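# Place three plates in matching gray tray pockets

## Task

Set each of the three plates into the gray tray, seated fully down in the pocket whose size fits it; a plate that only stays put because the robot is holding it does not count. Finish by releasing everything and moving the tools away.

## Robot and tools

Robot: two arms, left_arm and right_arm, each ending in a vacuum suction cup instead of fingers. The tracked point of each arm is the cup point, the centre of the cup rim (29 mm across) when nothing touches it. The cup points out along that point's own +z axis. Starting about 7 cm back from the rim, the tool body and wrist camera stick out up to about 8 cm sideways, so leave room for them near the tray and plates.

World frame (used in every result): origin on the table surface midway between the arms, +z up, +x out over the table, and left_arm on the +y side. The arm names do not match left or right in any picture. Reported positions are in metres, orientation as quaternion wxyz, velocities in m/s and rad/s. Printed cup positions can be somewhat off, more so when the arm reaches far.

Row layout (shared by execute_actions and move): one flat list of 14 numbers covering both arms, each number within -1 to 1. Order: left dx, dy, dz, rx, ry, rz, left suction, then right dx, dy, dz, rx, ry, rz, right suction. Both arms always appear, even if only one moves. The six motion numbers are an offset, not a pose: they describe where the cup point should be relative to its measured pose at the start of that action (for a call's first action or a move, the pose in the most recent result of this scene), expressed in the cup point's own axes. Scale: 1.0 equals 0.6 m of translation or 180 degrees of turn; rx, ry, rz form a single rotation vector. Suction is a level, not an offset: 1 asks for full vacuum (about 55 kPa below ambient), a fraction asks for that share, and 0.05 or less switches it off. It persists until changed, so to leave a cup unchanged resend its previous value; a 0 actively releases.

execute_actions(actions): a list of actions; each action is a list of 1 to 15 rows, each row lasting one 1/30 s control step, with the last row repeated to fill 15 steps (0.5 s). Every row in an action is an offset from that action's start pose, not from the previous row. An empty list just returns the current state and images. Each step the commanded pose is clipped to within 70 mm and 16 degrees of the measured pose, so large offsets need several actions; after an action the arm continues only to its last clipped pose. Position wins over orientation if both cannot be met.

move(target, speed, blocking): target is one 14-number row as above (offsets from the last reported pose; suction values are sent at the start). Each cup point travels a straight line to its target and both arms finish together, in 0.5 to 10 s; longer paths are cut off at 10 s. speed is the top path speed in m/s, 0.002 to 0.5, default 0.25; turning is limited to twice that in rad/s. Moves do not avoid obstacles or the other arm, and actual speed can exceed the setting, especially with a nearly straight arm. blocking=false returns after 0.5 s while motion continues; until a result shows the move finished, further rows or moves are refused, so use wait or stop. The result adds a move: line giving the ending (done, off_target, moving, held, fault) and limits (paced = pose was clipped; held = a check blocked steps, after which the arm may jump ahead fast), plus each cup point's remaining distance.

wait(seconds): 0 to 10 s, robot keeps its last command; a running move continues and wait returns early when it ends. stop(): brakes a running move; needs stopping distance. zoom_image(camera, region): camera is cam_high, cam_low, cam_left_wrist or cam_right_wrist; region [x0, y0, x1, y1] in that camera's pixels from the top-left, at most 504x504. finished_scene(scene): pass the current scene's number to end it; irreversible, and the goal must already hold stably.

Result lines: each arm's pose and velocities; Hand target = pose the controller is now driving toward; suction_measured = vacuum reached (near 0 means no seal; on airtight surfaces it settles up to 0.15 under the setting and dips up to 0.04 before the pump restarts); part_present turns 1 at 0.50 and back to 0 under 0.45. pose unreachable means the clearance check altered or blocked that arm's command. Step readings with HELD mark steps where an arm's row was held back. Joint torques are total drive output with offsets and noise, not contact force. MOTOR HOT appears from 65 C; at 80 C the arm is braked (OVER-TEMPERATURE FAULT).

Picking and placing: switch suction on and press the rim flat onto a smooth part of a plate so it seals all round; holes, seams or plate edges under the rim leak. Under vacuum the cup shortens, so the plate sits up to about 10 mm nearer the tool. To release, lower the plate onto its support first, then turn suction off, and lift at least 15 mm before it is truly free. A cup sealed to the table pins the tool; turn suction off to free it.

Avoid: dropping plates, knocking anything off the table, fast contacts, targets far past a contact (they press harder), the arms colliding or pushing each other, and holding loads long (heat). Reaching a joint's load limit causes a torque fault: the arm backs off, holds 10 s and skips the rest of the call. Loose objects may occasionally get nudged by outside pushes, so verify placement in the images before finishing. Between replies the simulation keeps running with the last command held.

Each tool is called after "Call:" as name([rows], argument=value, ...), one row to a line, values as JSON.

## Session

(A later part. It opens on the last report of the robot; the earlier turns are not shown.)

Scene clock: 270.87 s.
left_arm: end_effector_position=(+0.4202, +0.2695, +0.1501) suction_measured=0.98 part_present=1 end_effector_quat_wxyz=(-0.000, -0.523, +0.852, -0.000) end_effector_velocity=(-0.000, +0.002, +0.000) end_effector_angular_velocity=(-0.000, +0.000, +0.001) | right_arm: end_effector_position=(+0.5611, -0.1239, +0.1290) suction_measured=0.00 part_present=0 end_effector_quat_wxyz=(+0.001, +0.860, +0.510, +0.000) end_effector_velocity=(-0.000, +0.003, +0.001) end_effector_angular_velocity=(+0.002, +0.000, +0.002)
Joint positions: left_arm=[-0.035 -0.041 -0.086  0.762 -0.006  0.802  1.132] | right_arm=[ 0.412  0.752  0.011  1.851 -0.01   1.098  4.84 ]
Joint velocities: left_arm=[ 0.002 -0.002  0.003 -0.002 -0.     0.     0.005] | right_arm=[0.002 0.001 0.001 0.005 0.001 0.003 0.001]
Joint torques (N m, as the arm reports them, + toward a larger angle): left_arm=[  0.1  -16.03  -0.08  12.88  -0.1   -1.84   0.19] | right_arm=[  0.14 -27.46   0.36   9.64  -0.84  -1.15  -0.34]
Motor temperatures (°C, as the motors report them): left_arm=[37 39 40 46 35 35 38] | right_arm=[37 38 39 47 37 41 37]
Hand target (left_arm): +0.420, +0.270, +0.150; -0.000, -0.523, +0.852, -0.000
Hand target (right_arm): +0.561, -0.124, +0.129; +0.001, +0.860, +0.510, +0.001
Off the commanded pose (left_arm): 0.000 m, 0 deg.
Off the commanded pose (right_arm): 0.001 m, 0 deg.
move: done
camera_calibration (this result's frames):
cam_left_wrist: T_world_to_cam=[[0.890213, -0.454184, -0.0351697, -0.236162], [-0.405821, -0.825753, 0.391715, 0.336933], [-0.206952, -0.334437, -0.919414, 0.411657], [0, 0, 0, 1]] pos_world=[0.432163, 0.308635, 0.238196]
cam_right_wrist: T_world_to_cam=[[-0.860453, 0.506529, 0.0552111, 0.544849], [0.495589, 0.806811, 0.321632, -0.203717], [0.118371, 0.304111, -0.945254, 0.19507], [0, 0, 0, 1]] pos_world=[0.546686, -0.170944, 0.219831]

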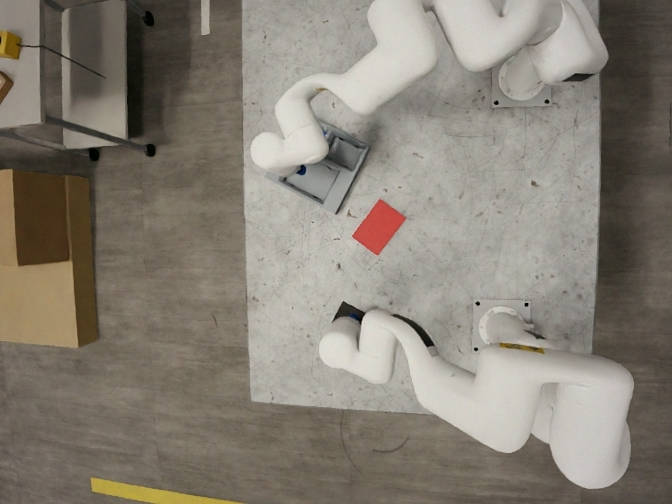

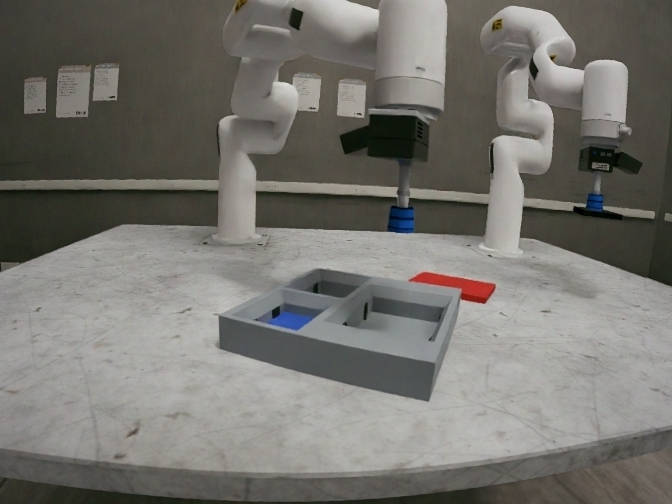

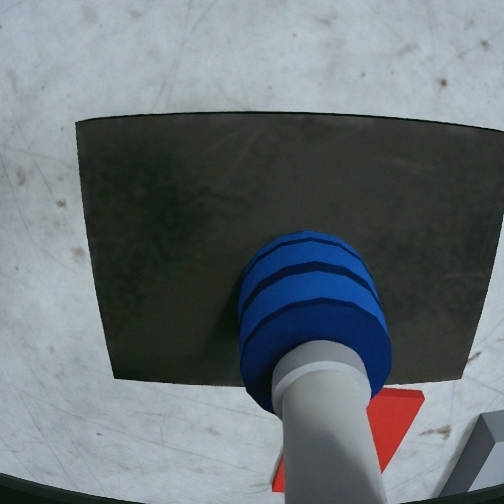

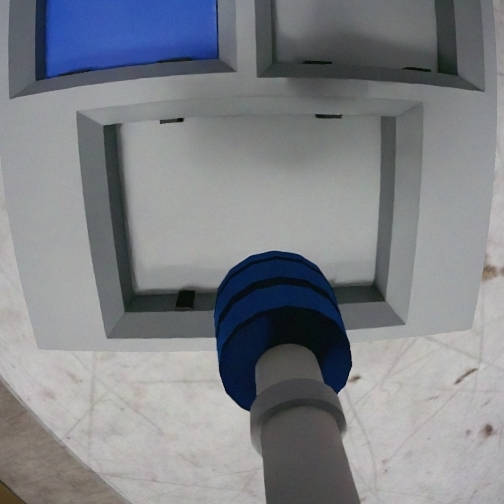

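Call:
move(target=[0, 0, 0, 0, 0, 0, 1, 0.0599, -0.4073, 0.025, 0, 0, -0.4444, 0], speed=0.4)

Scene clock: 288.23 s.
left_arm: end_effector_position=(+0.4202, +0.2695, +0.1501) suction_measured=0.99 part_present=1 end_effector_quat_wxyz=(-0.000, -0.523, +0.852, -0.000) end_effector_velocity=(-0.000, +0.000, -0.000) end_effector_angular_velocity=(-0.000, +0.001, -0.000) | right_arm: end_effector_position=(+0.3644, +0.0238, +0.1133) suction_measured=0.00 part_present=0 end_effector_quat_wxyz=(+0.001, +0.333, +0.943, -0.000) end_effector_velocity=(-0.003, +0.003, -0.000) end_effector_angular_velocity=(+0.001, +0.001, +0.016)
Joint positions: left_arm=[-0.035 -0.041 -0.086  0.762 -0.006  0.802  1.132] | right_arm=[ 0.521  0.512  0.322  1.374 -0.203  0.895  3.955]
Joint velocities: left_arm=[ 0.001  0.    -0.    -0.001 -0.     0.     0.001] | right_arm=[ 0.003 -0.     0.005 -0.002 -0.001 -0.002 -0.008]
Joint torques (N m, as the arm reports them, + toward a larger angle): left_arm=[  0.49 -15.87  -0.52  12.91  -0.31  -1.94   0.1 ] | right_arm=[ -0.41 -22.72   3.28   8.87  -0.55  -1.06  -0.19]
Motor temperatures (°C, as the motors report them): left_arm=[37 38 40 46 35 35 38] | right_arm=[37 39 39 50 37 41 37]
Hand target (left_arm): +0.420, +0.269, +0.150; -0.000, -0.523, +0.852, -0.000
Hand target (right_arm): +0.364, +0.024, +0.113; +0.001, +0.332, +0.943, -0.000
Off the commanded pose (left_arm): 0.000 m, 0 deg.
Off the commanded pose (right_arm): 0.001 m, 0 deg.
move: done
camera_calibration (this result's frames):
cam_left_wrist: T_world_to_cam=[[0.890214, -0.454183, -0.0351694, -0.236163], [-0.405821, -0.825753, 0.391715, 0.336933], [-0.206952, -0.334438, -0.919414, 0.411657], [0, 0, 0, 1]] pos_world=[0.432163, 0.308636, 0.238196]
cam_right_wrist: T_world_to_cam=[[-0.650124, -0.757707, 0.0567313, 0.254922], [-0.707266, 0.630749, 0.319265, 0.222379], [-0.277693, 0.167438, -0.945966, 0.306317], [0, 0, 0, 1]] pos_world=[0.408074, 0.00160165, 0.204306]

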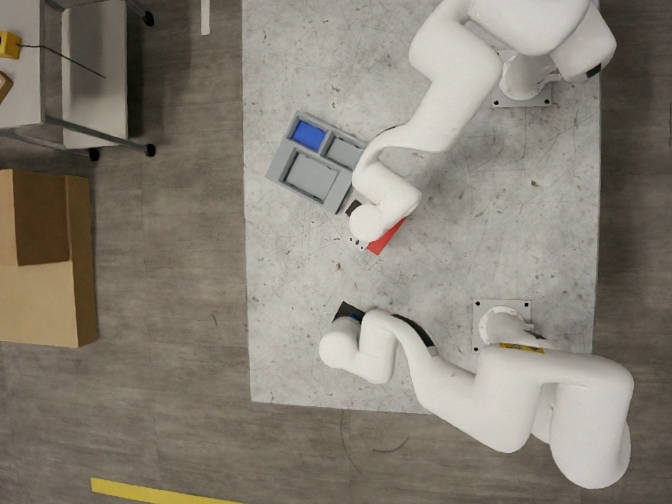

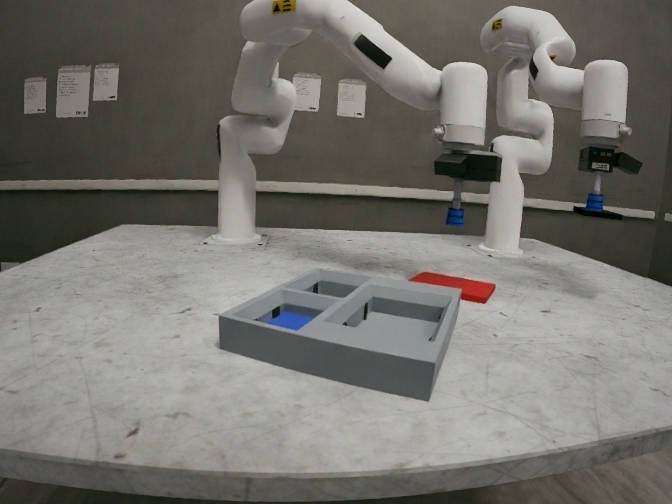

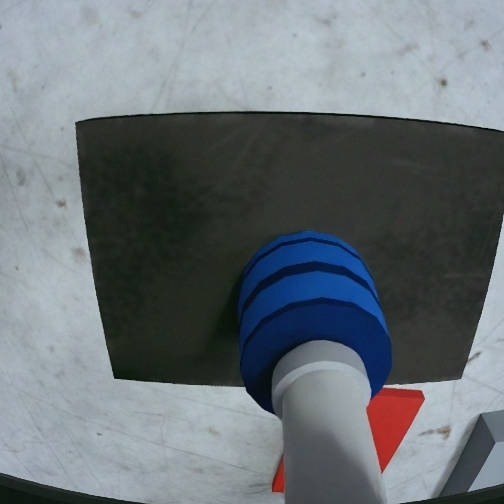

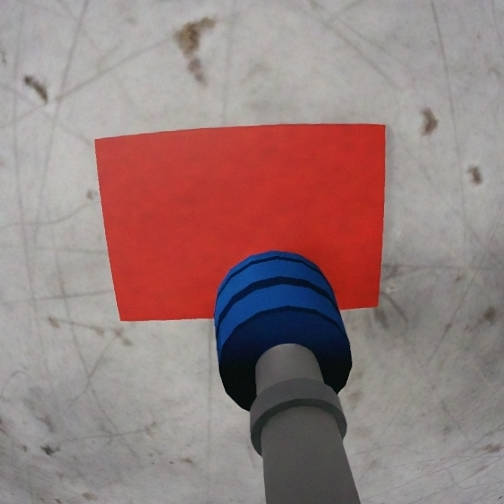

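Call:
execute_actions(actions=[])

Call:
zoom_image(camera="cam_right_wrist", region=[80, 110, 220, 340])

Call:
zoom_image(camera="cam_right_wrist", region=[270, 105, 410, 335])

Scene clock: 291.43 s.
left_arm: end_effector_position=(+0.4202, +0.2695, +0.1501) suction_measured=0.96 part_present=1 end_effector_quat_wxyz=(-0.000, -0.523, +0.852, -0.000) end_effector_velocity=(+0.000, +0.000, +0.000) end_effector_angular_velocity=(+0.001, -0.001, -0.000) | right_arm: end_effector_position=(+0.3639, +0.0242, +0.1133) suction_measured=0.00 part_present=0 end_effector_quat_wxyz=(+0.001, +0.332, +0.943, -0.000) end_effector_velocity=(-0.001, +0.001, -0.000) end_effector_angular_velocity=(+0.001, +0.001, +0.001)
Joint positions: left_arm=[-0.035 -0.041 -0.086  0.762 -0.006  0.802  1.132] | right_arm=[ 0.522  0.512  0.323  1.374 -0.203  0.894  3.954]
Joint velocities: left_arm=[-0.    -0.     0.    -0.     0.001 -0.    -0.   ] | right_arm=[ 0.     0.001  0.001  0.     0.001 -0.    -0.001]
Joint torques (N m, as the arm reports them, + toward a larger angle): left_arm=[  0.44 -15.6   -0.44  12.85   0.07  -1.94   0.15] | right_arm=[ -0.27 -23.38   3.44   9.26  -0.63  -1.18  -0.16]
Motor temperatures (°C, as the motors report them): left_arm=[37 38 40 46 35 35 38] | right_arm=[37 39 39 50 37 41 37]
Hand target (left_arm): +0.420, +0.269, +0.150; -0.000, -0.523, +0.852, -0.000
Hand target (right_arm): +0.364, +0.024, +0.113; +0.001, +0.332, +0.943, -0.000
Off the commanded pose (left_arm): 0.000 m, 0 deg.
Off the commanded pose (right_arm): 0.001 m, 0 deg.
camera_calibration (this result's frames):
cam_left_wrist: T_world_to_cam=[[0.890213, -0.454184, -0.0351697, -0.236162], [-0.405822, -0.825753, 0.391715, 0.336933], [-0.206952, -0.334437, -0.919414, 0.411657], [0, 0, 0, 1]] pos_world=[0.432163, 0.308635, 0.238196]
cam_right_wrist: T_world_to_cam=[[-0.648871, -0.758781, 0.0567309, 0.254476], [-0.708249, 0.629544, 0.319465, 0.222238], [-0.278119, 0.167112, -0.945898, 0.306287], [0, 0, 0, 1]] pos_world=[0.407706, 0.00199824, 0.204282]

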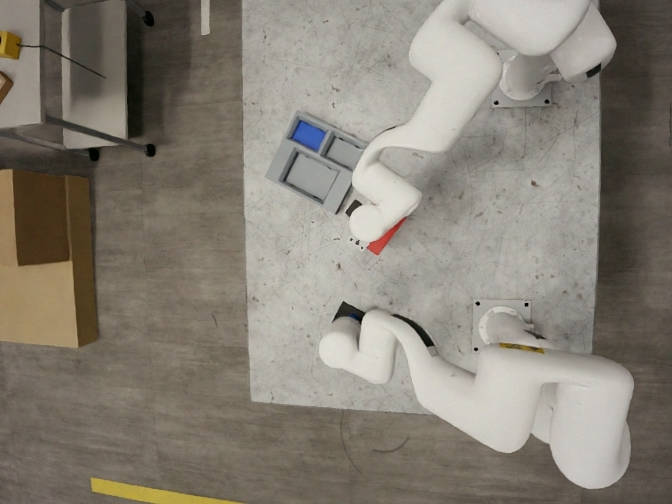

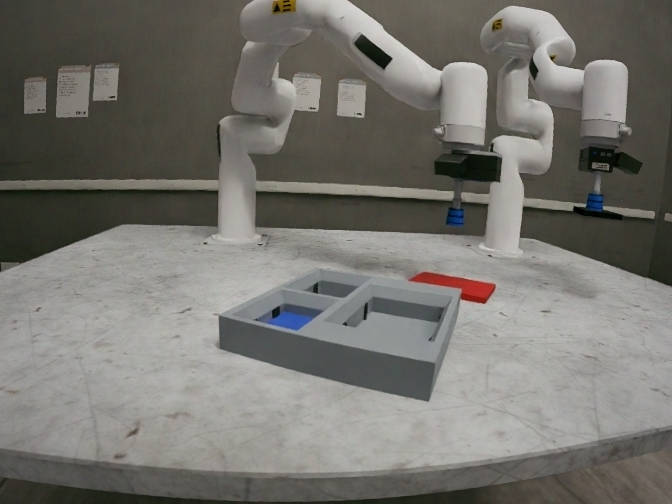

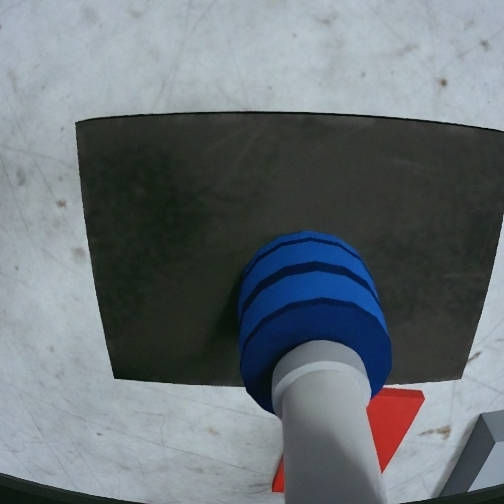

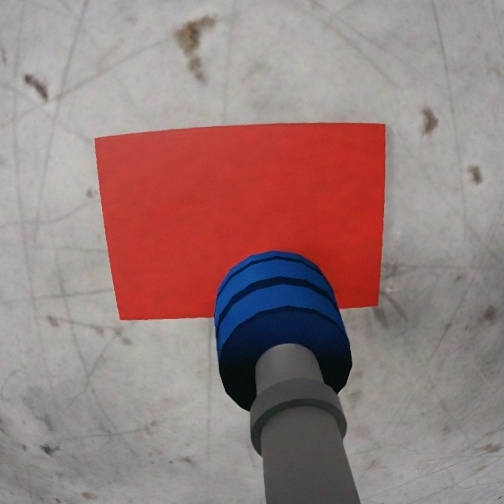

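Region (80, 110, 220, 340) of cam_right_wrist's 504x504 image, scaled by 2.191, with more detail than that image has; it fills the left 307 columns of this view, and the rest is white.

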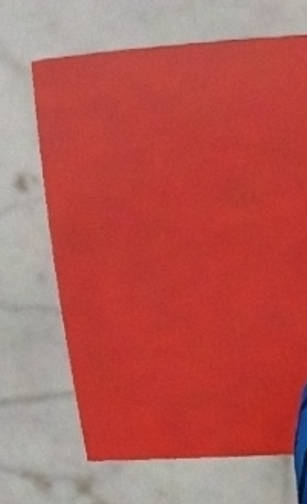

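Region (270, 105, 410, 335) of cam_right_wrist's 504x504 image, scaled by 2.191, with more detail than that image has; it fills the left 307 columns of this view, and the rest is white.

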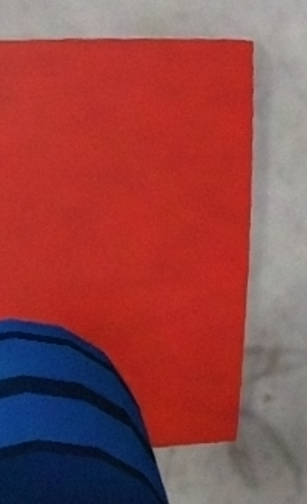

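Call:
move(target=[0, 0, 0, 0, 0, 0, 1, 0.0095, 0.0087, 0.15, 0, 0, -0.0031, 0], speed=0.15)

Call:
move(target=[0, 0, 0, 0, 0, 0, 1, 0, 0, 0.027, 0, 0, 0, 1], speed=0.02)

Scene clock: 334.10 s.
left_arm: end_effector_position=(+0.4202, +0.2695, +0.1501) suction_measured=0.99 part_present=1 end_effector_quat_wxyz=(-0.000, -0.523, +0.852, -0.000) end_effector_velocity=(-0.001, +0.000, -0.001) end_effector_angular_velocity=(+0.000, +0.001, -0.001) | right_arm: end_effector_position=(+0.3633, +0.0319, +0.0239) suction_measured=0.00 part_present=0 end_effector_quat_wxyz=(+0.002, +0.327, +0.945, -0.000) end_effector_velocity=(-0.002, -0.001, -0.006) end_effector_angular_velocity=(-0.005, +0.007, +0.000)
Joint positions: left_arm=[-0.035 -0.041 -0.086  0.762 -0.006  0.802  1.132] | right_arm=[ 0.561  0.69   0.282  1.374 -0.276  0.722  4.   ]
Joint velocities: left_arm=[ 0.    -0.    -0.    -0.002 -0.    -0.     0.001] | right_arm=[ 0.002  0.01  -0.002 -0.001 -0.001 -0.003  0.001]
Joint torques (N m, as the arm reports them, + toward a larger angle): left_arm=[  0.35 -15.74  -0.43  12.88   0.05  -1.87   0.13] | right_arm=[  0.19 -24.62   3.82   7.97  -0.48  -1.18  -0.23]
Motor temperatures (°C, as the motors report them): left_arm=[37 38 40 46 35 35 38] | right_arm=[37 39 39 50 37 41 37]
Hand target (left_arm): +0.420, +0.269, +0.150; -0.000, -0.523, +0.852, -0.000
Hand target (right_arm): +0.363, +0.032, +0.023; +0.001, +0.327, +0.945, -0.001
Off the commanded pose (left_arm): 0.000 m, 0 deg.
Off the commanded pose (right_arm): 0.001 m, 0 deg.
move: done
camera_calibration (this result's frames):
cam_left_wrist: T_world_to_cam=[[0.890213, -0.454185, -0.0351697, -0.236162], [-0.405822, -0.825753, 0.391715, 0.336933], [-0.206952, -0.334437, -0.919414, 0.411657], [0, 0, 0, 1]] pos_world=[0.432163, 0.308635, 0.238196]
cam_right_wrist: T_world_to_cam=[[-0.641487, -0.765088, 0.0559917, 0.262511], [-0.71471, 0.622574, 0.318736, 0.248055], [-0.27872, 0.164447, -0.946188, 0.220527], [0, 0, 0, 1]] pos_world=[0.40715, 0.0101464, 0.114897]

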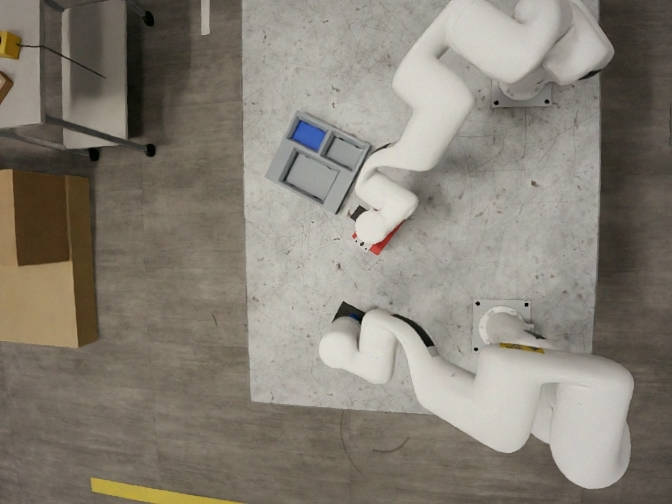

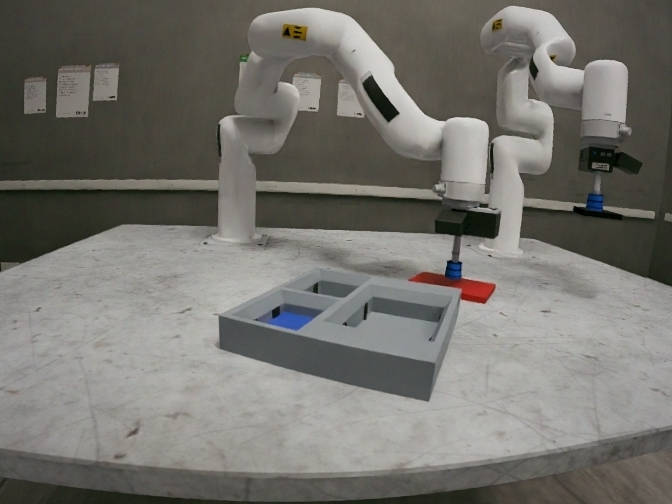

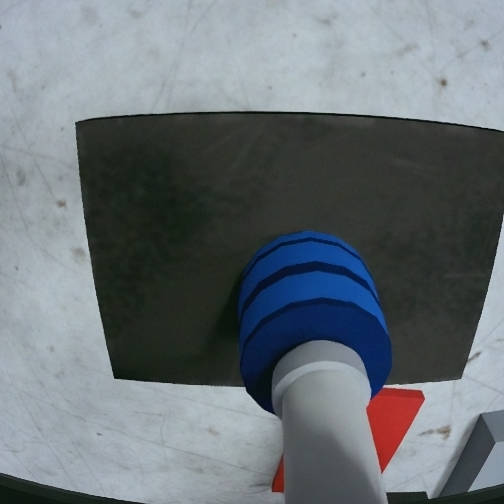

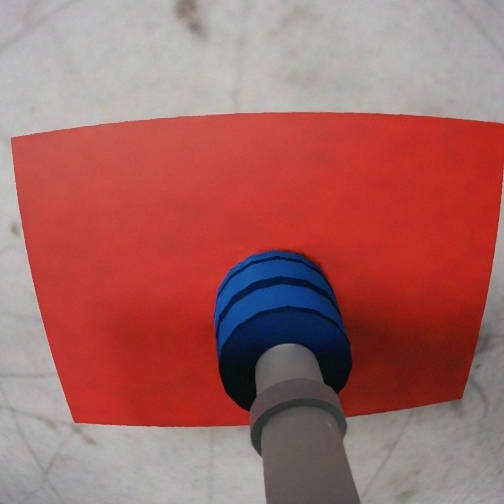

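Scene clock: 335.17 s.
left_arm: end_effector_position=(+0.4202, +0.2695, +0.1501) suction_measured=0.96 part_present=1 end_effector_quat_wxyz=(-0.000, -0.523, +0.852, -0.000) end_effector_velocity=(+0.000, +0.000, +0.001) end_effector_angular_velocity=(-0.000, -0.001, +0.001) | right_arm: end_effector_position=(+0.3633, +0.0319, +0.0078) suction_measured=0.65 part_present=1 end_effector_quat_wxyz=(+0.002, +0.327, +0.945, -0.000) end_effector_velocity=(+0.001, +0.001, +0.000) end_effector_angular_velocity=(+0.003, -0.004, +0.001)
Joint positions: left_arm=[-0.035 -0.041 -0.086  0.762 -0.006  0.802  1.132] | right_arm=[ 0.568  0.723  0.272  1.378 -0.287  0.693  4.007]
Joint velocities: left_arm=[ 0.    -0.    -0.     0.001  0.    -0.    -0.001] | right_arm=[ 0.001  0.002 -0.     0.003 -0.002 -0.004  0.   ]
Joint torques (N m, as the arm reports them, + toward a larger angle): left_arm=[  0.06 -15.66  -0.43  13.    -0.28  -2.05   0.01] | right_arm=[ -0.25 -25.57   3.84   8.04  -0.7   -1.33  -0.22]
Motor temperatures (°C, as the motors report them): left_arm=[37 38 40 46 35 35 38] | right_arm=[37 39 39 50 37 41 37]
Hand target (left_arm): +0.420, +0.269, +0.150; -0.000, -0.523, +0.852, -0.000
Hand target (right_arm): +0.363, +0.032, +0.008; +0.002, +0.327, +0.945, -0.000
Off the commanded pose (left_arm): 0.000 m, 0 deg.
Off the commanded pose (right_arm): 0.000 m, 0 deg.
move: done
camera_calibration (this result's frames):
cam_left_wrist: T_world_to_cam=[[0.890213, -0.454184, -0.0351699, -0.236162], [-0.405821, -0.825753, 0.391715, 0.336933], [-0.206953, -0.334437, -0.919414, 0.411657], [0, 0, 0, 1]] pos_world=[0.432163, 0.308635, 0.238196]
cam_right_wrist: T_world_to_cam=[[-0.641457, -0.765107, 0.0560753, 0.263421], [-0.714741, 0.622585, 0.318643, 0.253229], [-0.278708, 0.164317, -0.946215, 0.205349], [0, 0, 0, 1]] pos_world=[0.407198, 0.0101466, 0.098843]

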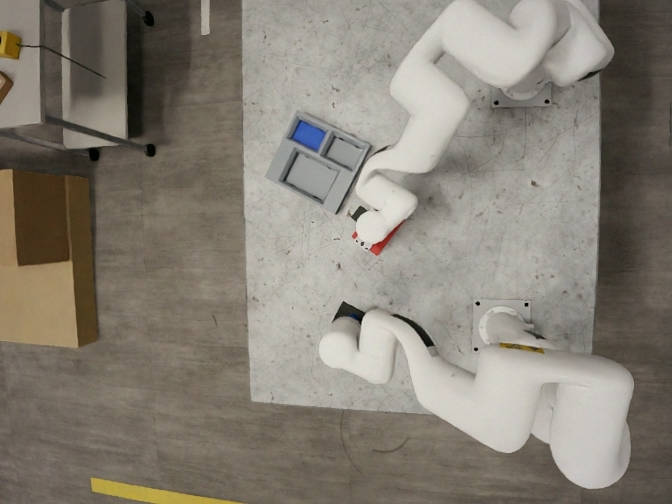

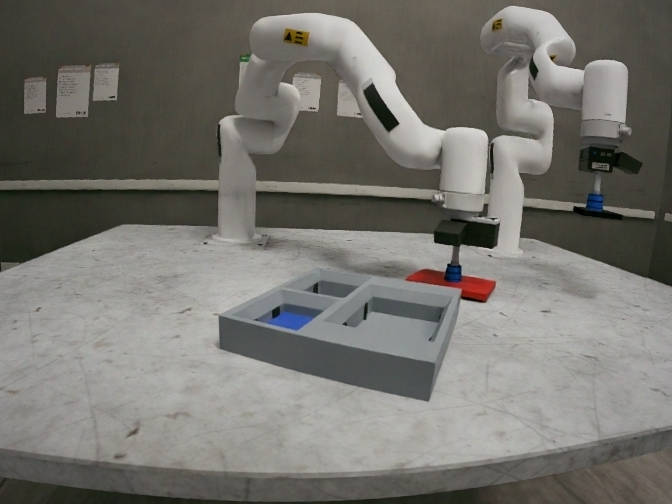

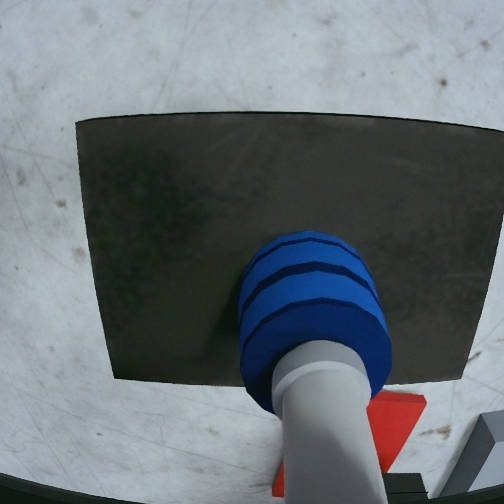

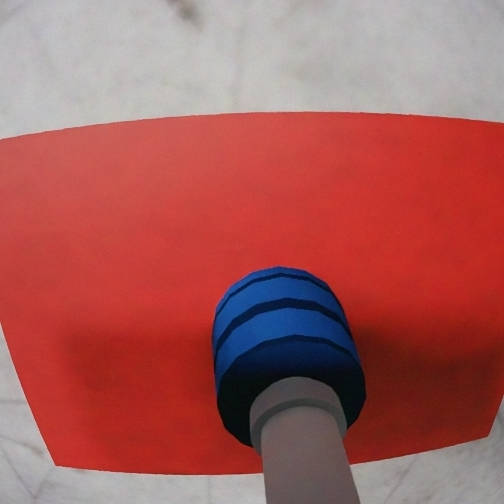

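Call:
move(target=[0, 0, 0, 0, 0, 0, 1, 0, 0, -0.12, 0.0004, 0.0012, 0, 1], speed=0.15)

Scene clock: 344.00 s.
left_arm: end_effector_position=(+0.4202, +0.2695, +0.1501) suction_measured=1.00 part_present=1 end_effector_quat_wxyz=(-0.000, -0.523, +0.852, -0.000) end_effector_velocity=(+0.001, -0.000, +0.001) end_effector_angular_velocity=(-0.001, -0.002, +0.002) | right_arm: end_effector_position=(+0.3628, +0.0317, +0.0791) suction_measured=1.00 part_present=1 end_effector_quat_wxyz=(-0.001, +0.327, +0.945, -0.001) end_effector_velocity=(+0.001, +0.002, +0.007) end_effector_angular_velocity=(+0.006, -0.006, +0.001)
Joint positions: left_arm=[-0.035 -0.041 -0.086  0.762 -0.006  0.802  1.132] | right_arm=[ 0.54   0.585  0.312  1.38  -0.23   0.833  3.97 ]
Joint velocities: left_arm=[ 0.    -0.    -0.     0.001 -0.001  0.    -0.001] | right_arm=[-0.001 -0.01   0.003  0.004  0.003  0.005 -0.002]
Joint torques (N m, as the arm reports them, + toward a larger angle): left_arm=[  0.3  -15.68  -0.27  13.03  -0.1   -1.73   0.07] | right_arm=[ -0.32 -25.14   3.63   8.87  -0.59  -1.3   -0.07]
Motor temperatures (°C, as the motors report them): left_arm=[37 38 40 47 35 35 38] | right_arm=[37 39 39 50 37 41 37]
Hand target (left_arm): +0.420, +0.269, +0.150; -0.000, -0.523, +0.852, -0.000
Hand target (right_arm): +0.363, +0.032, +0.080; -0.001, +0.327, +0.945, -0.000
Off the commanded pose (left_arm): 0.000 m, 0 deg.
Off the commanded pose (right_arm): 0.001 m, 0 deg.
move: done
camera_calibration (this result's frames):
cam_left_wrist: T_world_to_cam=[[0.890213, -0.454185, -0.0351697, -0.236162], [-0.405822, -0.825753, 0.391715, 0.336933], [-0.206952, -0.334437, -0.919414, 0.411657], [0, 0, 0, 1]] pos_world=[0.432163, 0.308635, 0.238196]
cam_right_wrist: T_world_to_cam=[[-0.641247, -0.765102, 0.0584872, 0.258651], [-0.713117, 0.622347, 0.322719, 0.229391], [-0.283313, 0.165235, -0.944686, 0.274167], [0, 0, 0, 1]] pos_world=[0.407117, 0.00983167, 0.169845]

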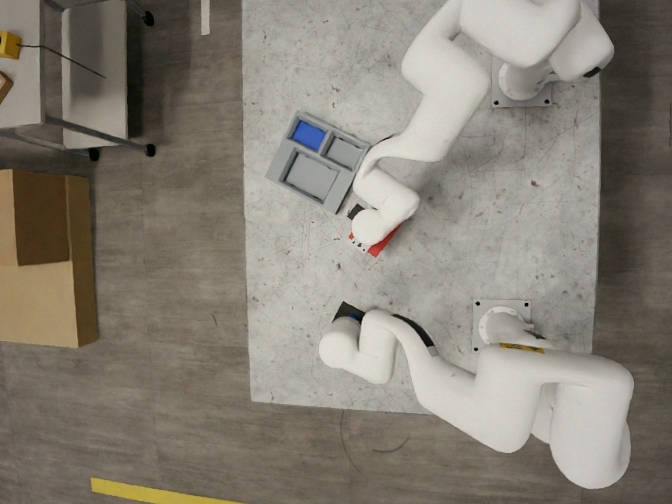

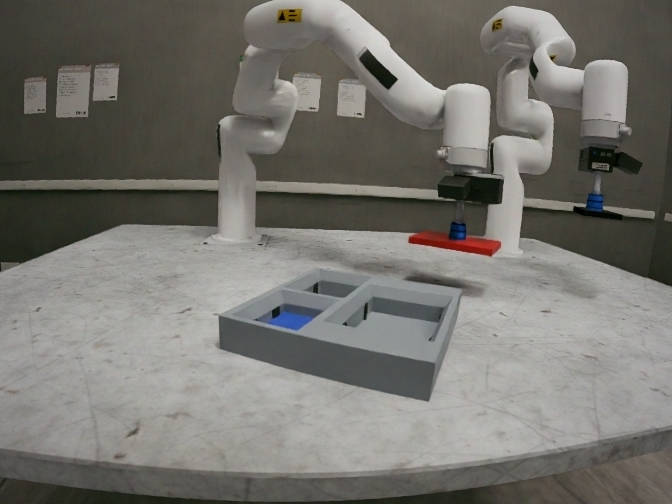

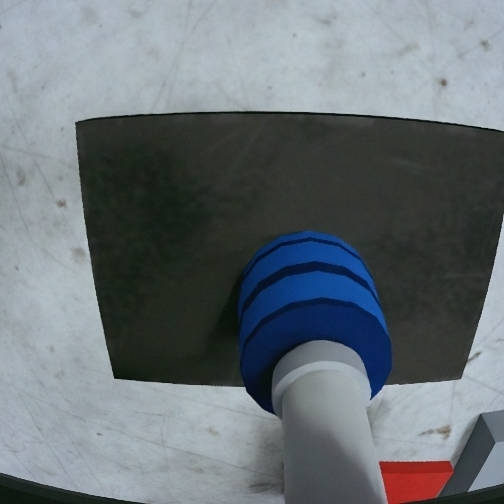

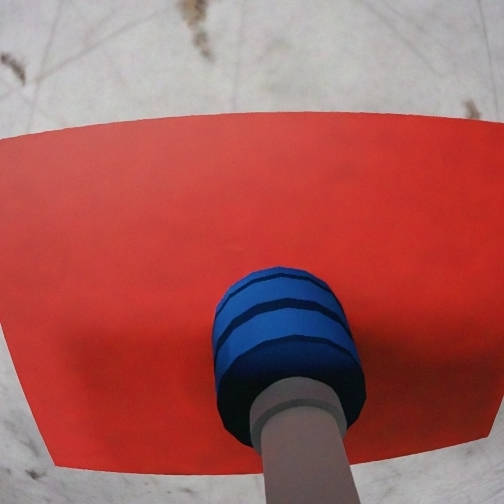

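Call:
move(target=[0, 0, 0, 0, 0, 0, 1, -0.4217, 0.0032, 0.0152, 0, 0, 0.4494, 1], speed=0.35)

Call:
execute_actions(actions=[])

Scene clock: 360.43 s.
left_arm: end_effector_position=(+0.4202, +0.2695, +0.1501) suction_measured=1.00 part_present=1 end_effector_quat_wxyz=(-0.000, -0.523, +0.852, -0.000) end_effector_velocity=(+0.000, +0.000, -0.000) end_effector_angular_velocity=(+0.000, +0.001, +0.001) | right_arm: end_effector_position=(+0.5628, -0.1218, +0.0698) suction_measured=1.00 part_present=1 end_effector_quat_wxyz=(-0.001, +0.862, +0.508, -0.001) end_effector_velocity=(+0.003, -0.004, -0.001) end_effector_angular_velocity=(-0.004, +0.003, -0.016)
Joint positions: left_arm=[-0.035 -0.041 -0.086  0.762 -0.006  0.802  1.132] | right_arm=[ 0.424  0.84  -0.006  1.827  0.007  0.989  4.836]
Joint velocities: left_arm=[ 0.001  0.001  0.     0.     0.     0.    -0.   ] | right_arm=[-0.003  0.008 -0.005  0.012  0.001  0.008  0.009]
Joint torques (N m, as the arm reports them, + toward a larger angle): left_arm=[  0.48 -16.43  -0.35  12.92  -0.21  -1.83  -0.14] | right_arm=[  0.34 -28.9    0.24   9.83  -0.57  -1.11  -0.3 ]
Motor temperatures (°C, as the motors report them): left_arm=[37 38 40 47 35 35 38] | right_arm=[37 39 39 51 37 41 37]
Hand target (left_arm): +0.420, +0.269, +0.150; -0.000, -0.523, +0.852, -0.000
Hand target (right_arm): +0.563, -0.122, +0.070; -0.001, +0.862, +0.507, -0.001
Off the commanded pose (left_arm): 0.000 m, 0 deg.
Off the commanded pose (right_arm): 0.002 m, 0 deg.
move: done
camera_calibration (this result's frames):
cam_left_wrist: T_world_to_cam=[[0.890213, -0.454185, -0.0351697, -0.236162], [-0.405822, -0.825753, 0.391715, 0.336933], [-0.206952, -0.334437, -0.919414, 0.411657], [0, 0, 0, 1]] pos_world=[0.432163, 0.308635, 0.238196]
cam_right_wrist: T_world_to_cam=[[-0.85799, 0.510266, 0.059002, 0.547301], [0.50033, 0.804181, 0.320877, -0.19008], [0.116284, 0.30483, -0.945281, 0.139554], [0, 0, 0, 1]] pos_world=[0.548453, -0.168951, 0.160618]

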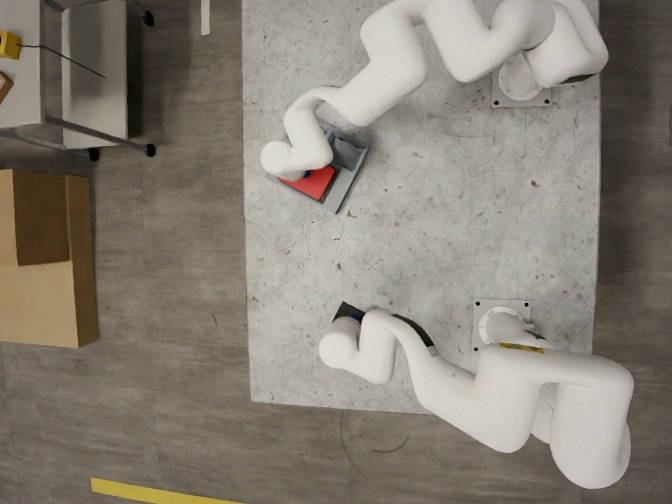

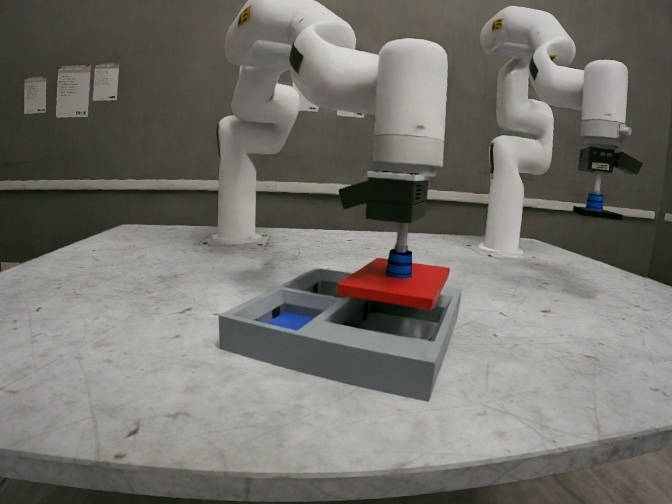

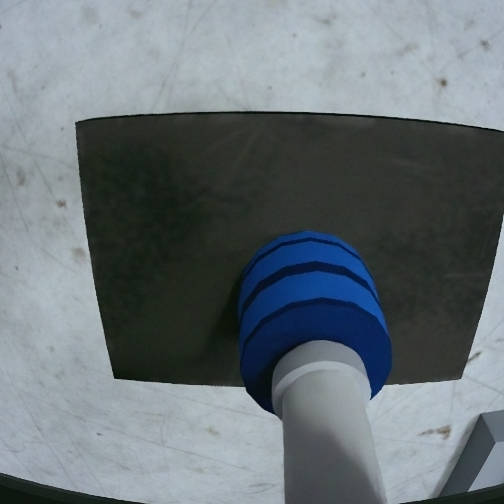

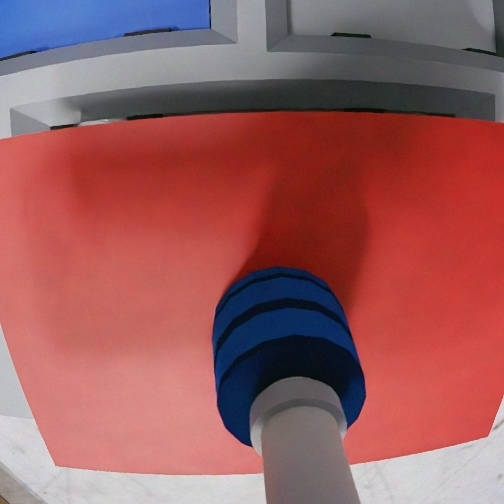

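Scene clock: 360.43 s.
left_arm: end_effector_position=(+0.4202, +0.2695, +0.1501) suction_measured=1.00 part_present=1 end_effector_quat_wxyz=(-0.000, -0.523, +0.852, -0.000) end_effector_velocity=(+0.000, +0.000, -0.000) end_effector_angular_velocity=(+0.000, +0.001, +0.001) | right_arm: end_effector_position=(+0.5628, -0.1218, +0.0698) suction_measured=1.00 part_present=1 end_effector_quat_wxyz=(-0.001, +0.862, +0.508, -0.001) end_effector_velocity=(+0.003, -0.004, -0.001) end_effector_angular_velocity=(-0.004, +0.003, -0.016)
Joint positions: left_arm=[-0.035 -0.041 -0.086  0.762 -0.006  0.802  1.132] | right_arm=[ 0.424  0.84  -0.006  1.827  0.007  0.989  4.836]
Joint velocities: left_arm=[ 0.001  0.001  0.     0.     0.     0.    -0.   ] | right_arm=[-0.003  0.008 -0.005  0.012  0.001  0.008  0.009]
Joint torques (N m, as the arm reports them, + toward a larger angle): left_arm=[  0.48 -16.43  -0.35  12.92  -0.21  -1.83  -0.14] | right_arm=[  0.34 -28.9    0.24   9.83  -0.57  -1.11  -0.3 ]
Motor temperatures (°C, as the motors report them): left_arm=[37 38 40 47 35 35 38] | right_arm=[37 39 39 51 37 41 37]
Hand target (left_arm): +0.420, +0.269, +0.150; -0.000, -0.523, +0.852, -0.000
Hand target (right_arm): +0.563, -0.122, +0.070; -0.001, +0.862, +0.507, -0.001
Off the commanded pose (left_arm): 0.000 m, 0 deg.
Off the commanded pose (right_arm): 0.002 m, 0 deg.
camera_calibration (this result's frames):
cam_left_wrist: T_world_to_cam=[[0.890213, -0.454185, -0.0351697, -0.236162], [-0.405822, -0.825753, 0.391715, 0.336933], [-0.206952, -0.334437, -0.919414, 0.411657], [0, 0, 0, 1]] pos_world=[0.432163, 0.308635, 0.238196]
cam_right_wrist: T_world_to_cam=[[-0.85799, 0.510266, 0.059002, 0.547301], [0.50033, 0.804181, 0.320877, -0.19008], [0.116284, 0.30483, -0.945281, 0.139554], [0, 0, 0, 1]] pos_world=[0.548453, -0.168951, 0.160618]

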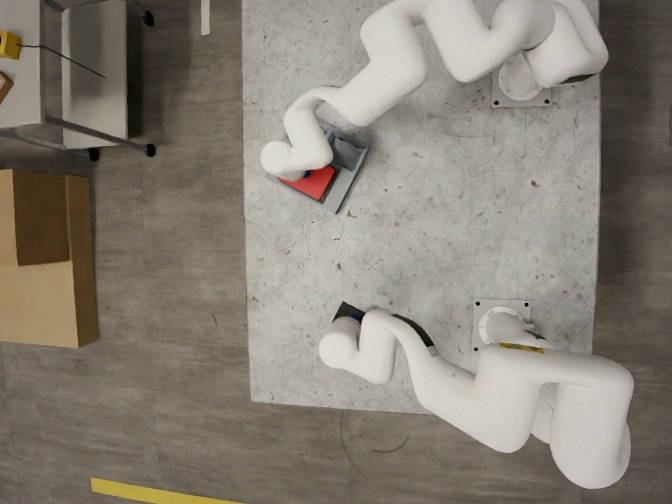

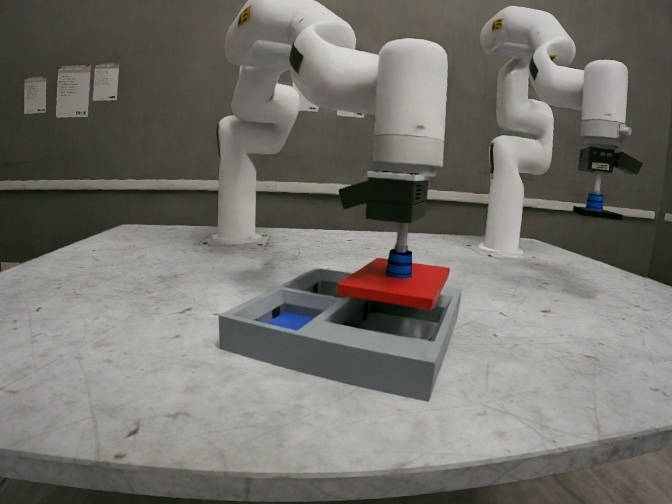

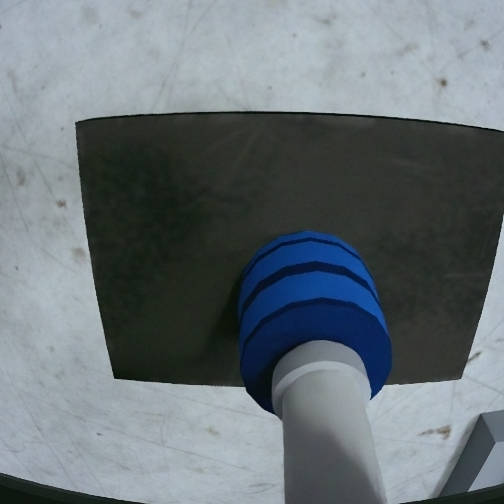

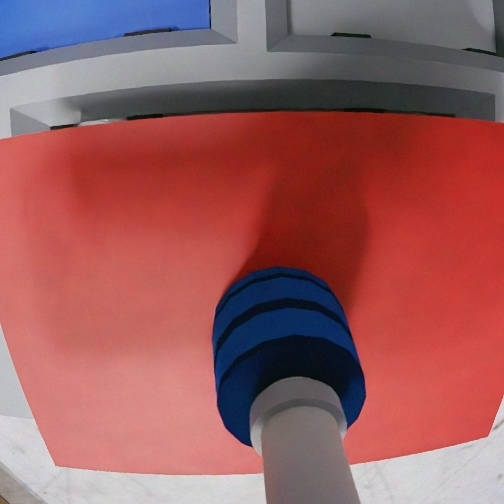

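Call:
zoom_image(camera="cam_right_wrist", region=[0, 80, 180, 150])

Call:
zoom_image(camera="cam_right_wrist", region=[324, 70, 504, 140])

Call:
zoom_image(camera="cam_right_wrist", region=[20, 420, 120, 500])

Call:
zoom_image(camera="cam_right_wrist", region=[404, 400, 504, 480])

Region (0, 80, 180, 150) of cam_right_wrist's 504x504 image, scaled by 2.800, with more detail than that image has.

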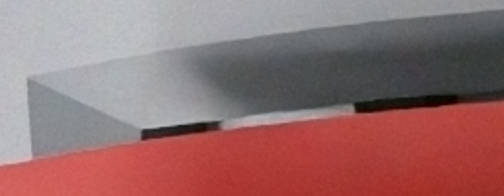

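Region (324, 70, 504, 140) of cam_right_wrist's 504x504 image, scaled by 2.800, with more detail than that image has.

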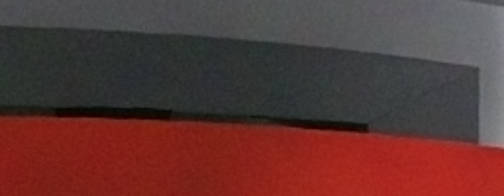

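Region (20, 420, 120, 500) of cam_right_wrist's 504x504 image, scaled by 5.040, with more detail than that image has; it fills the top 403 rows of this view, and the rest is white.

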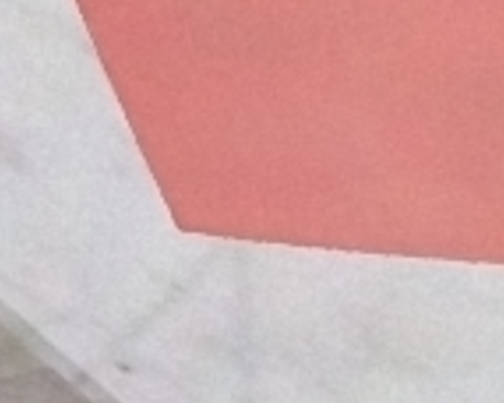

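Region (404, 400, 504, 480) of cam_right_wrist's 504x504 image, scaled by 5.040, with more detail than that image has; it fills the top 403 rows of this view, and the rest is white.

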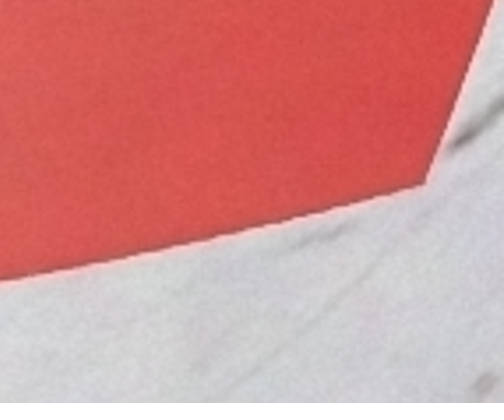

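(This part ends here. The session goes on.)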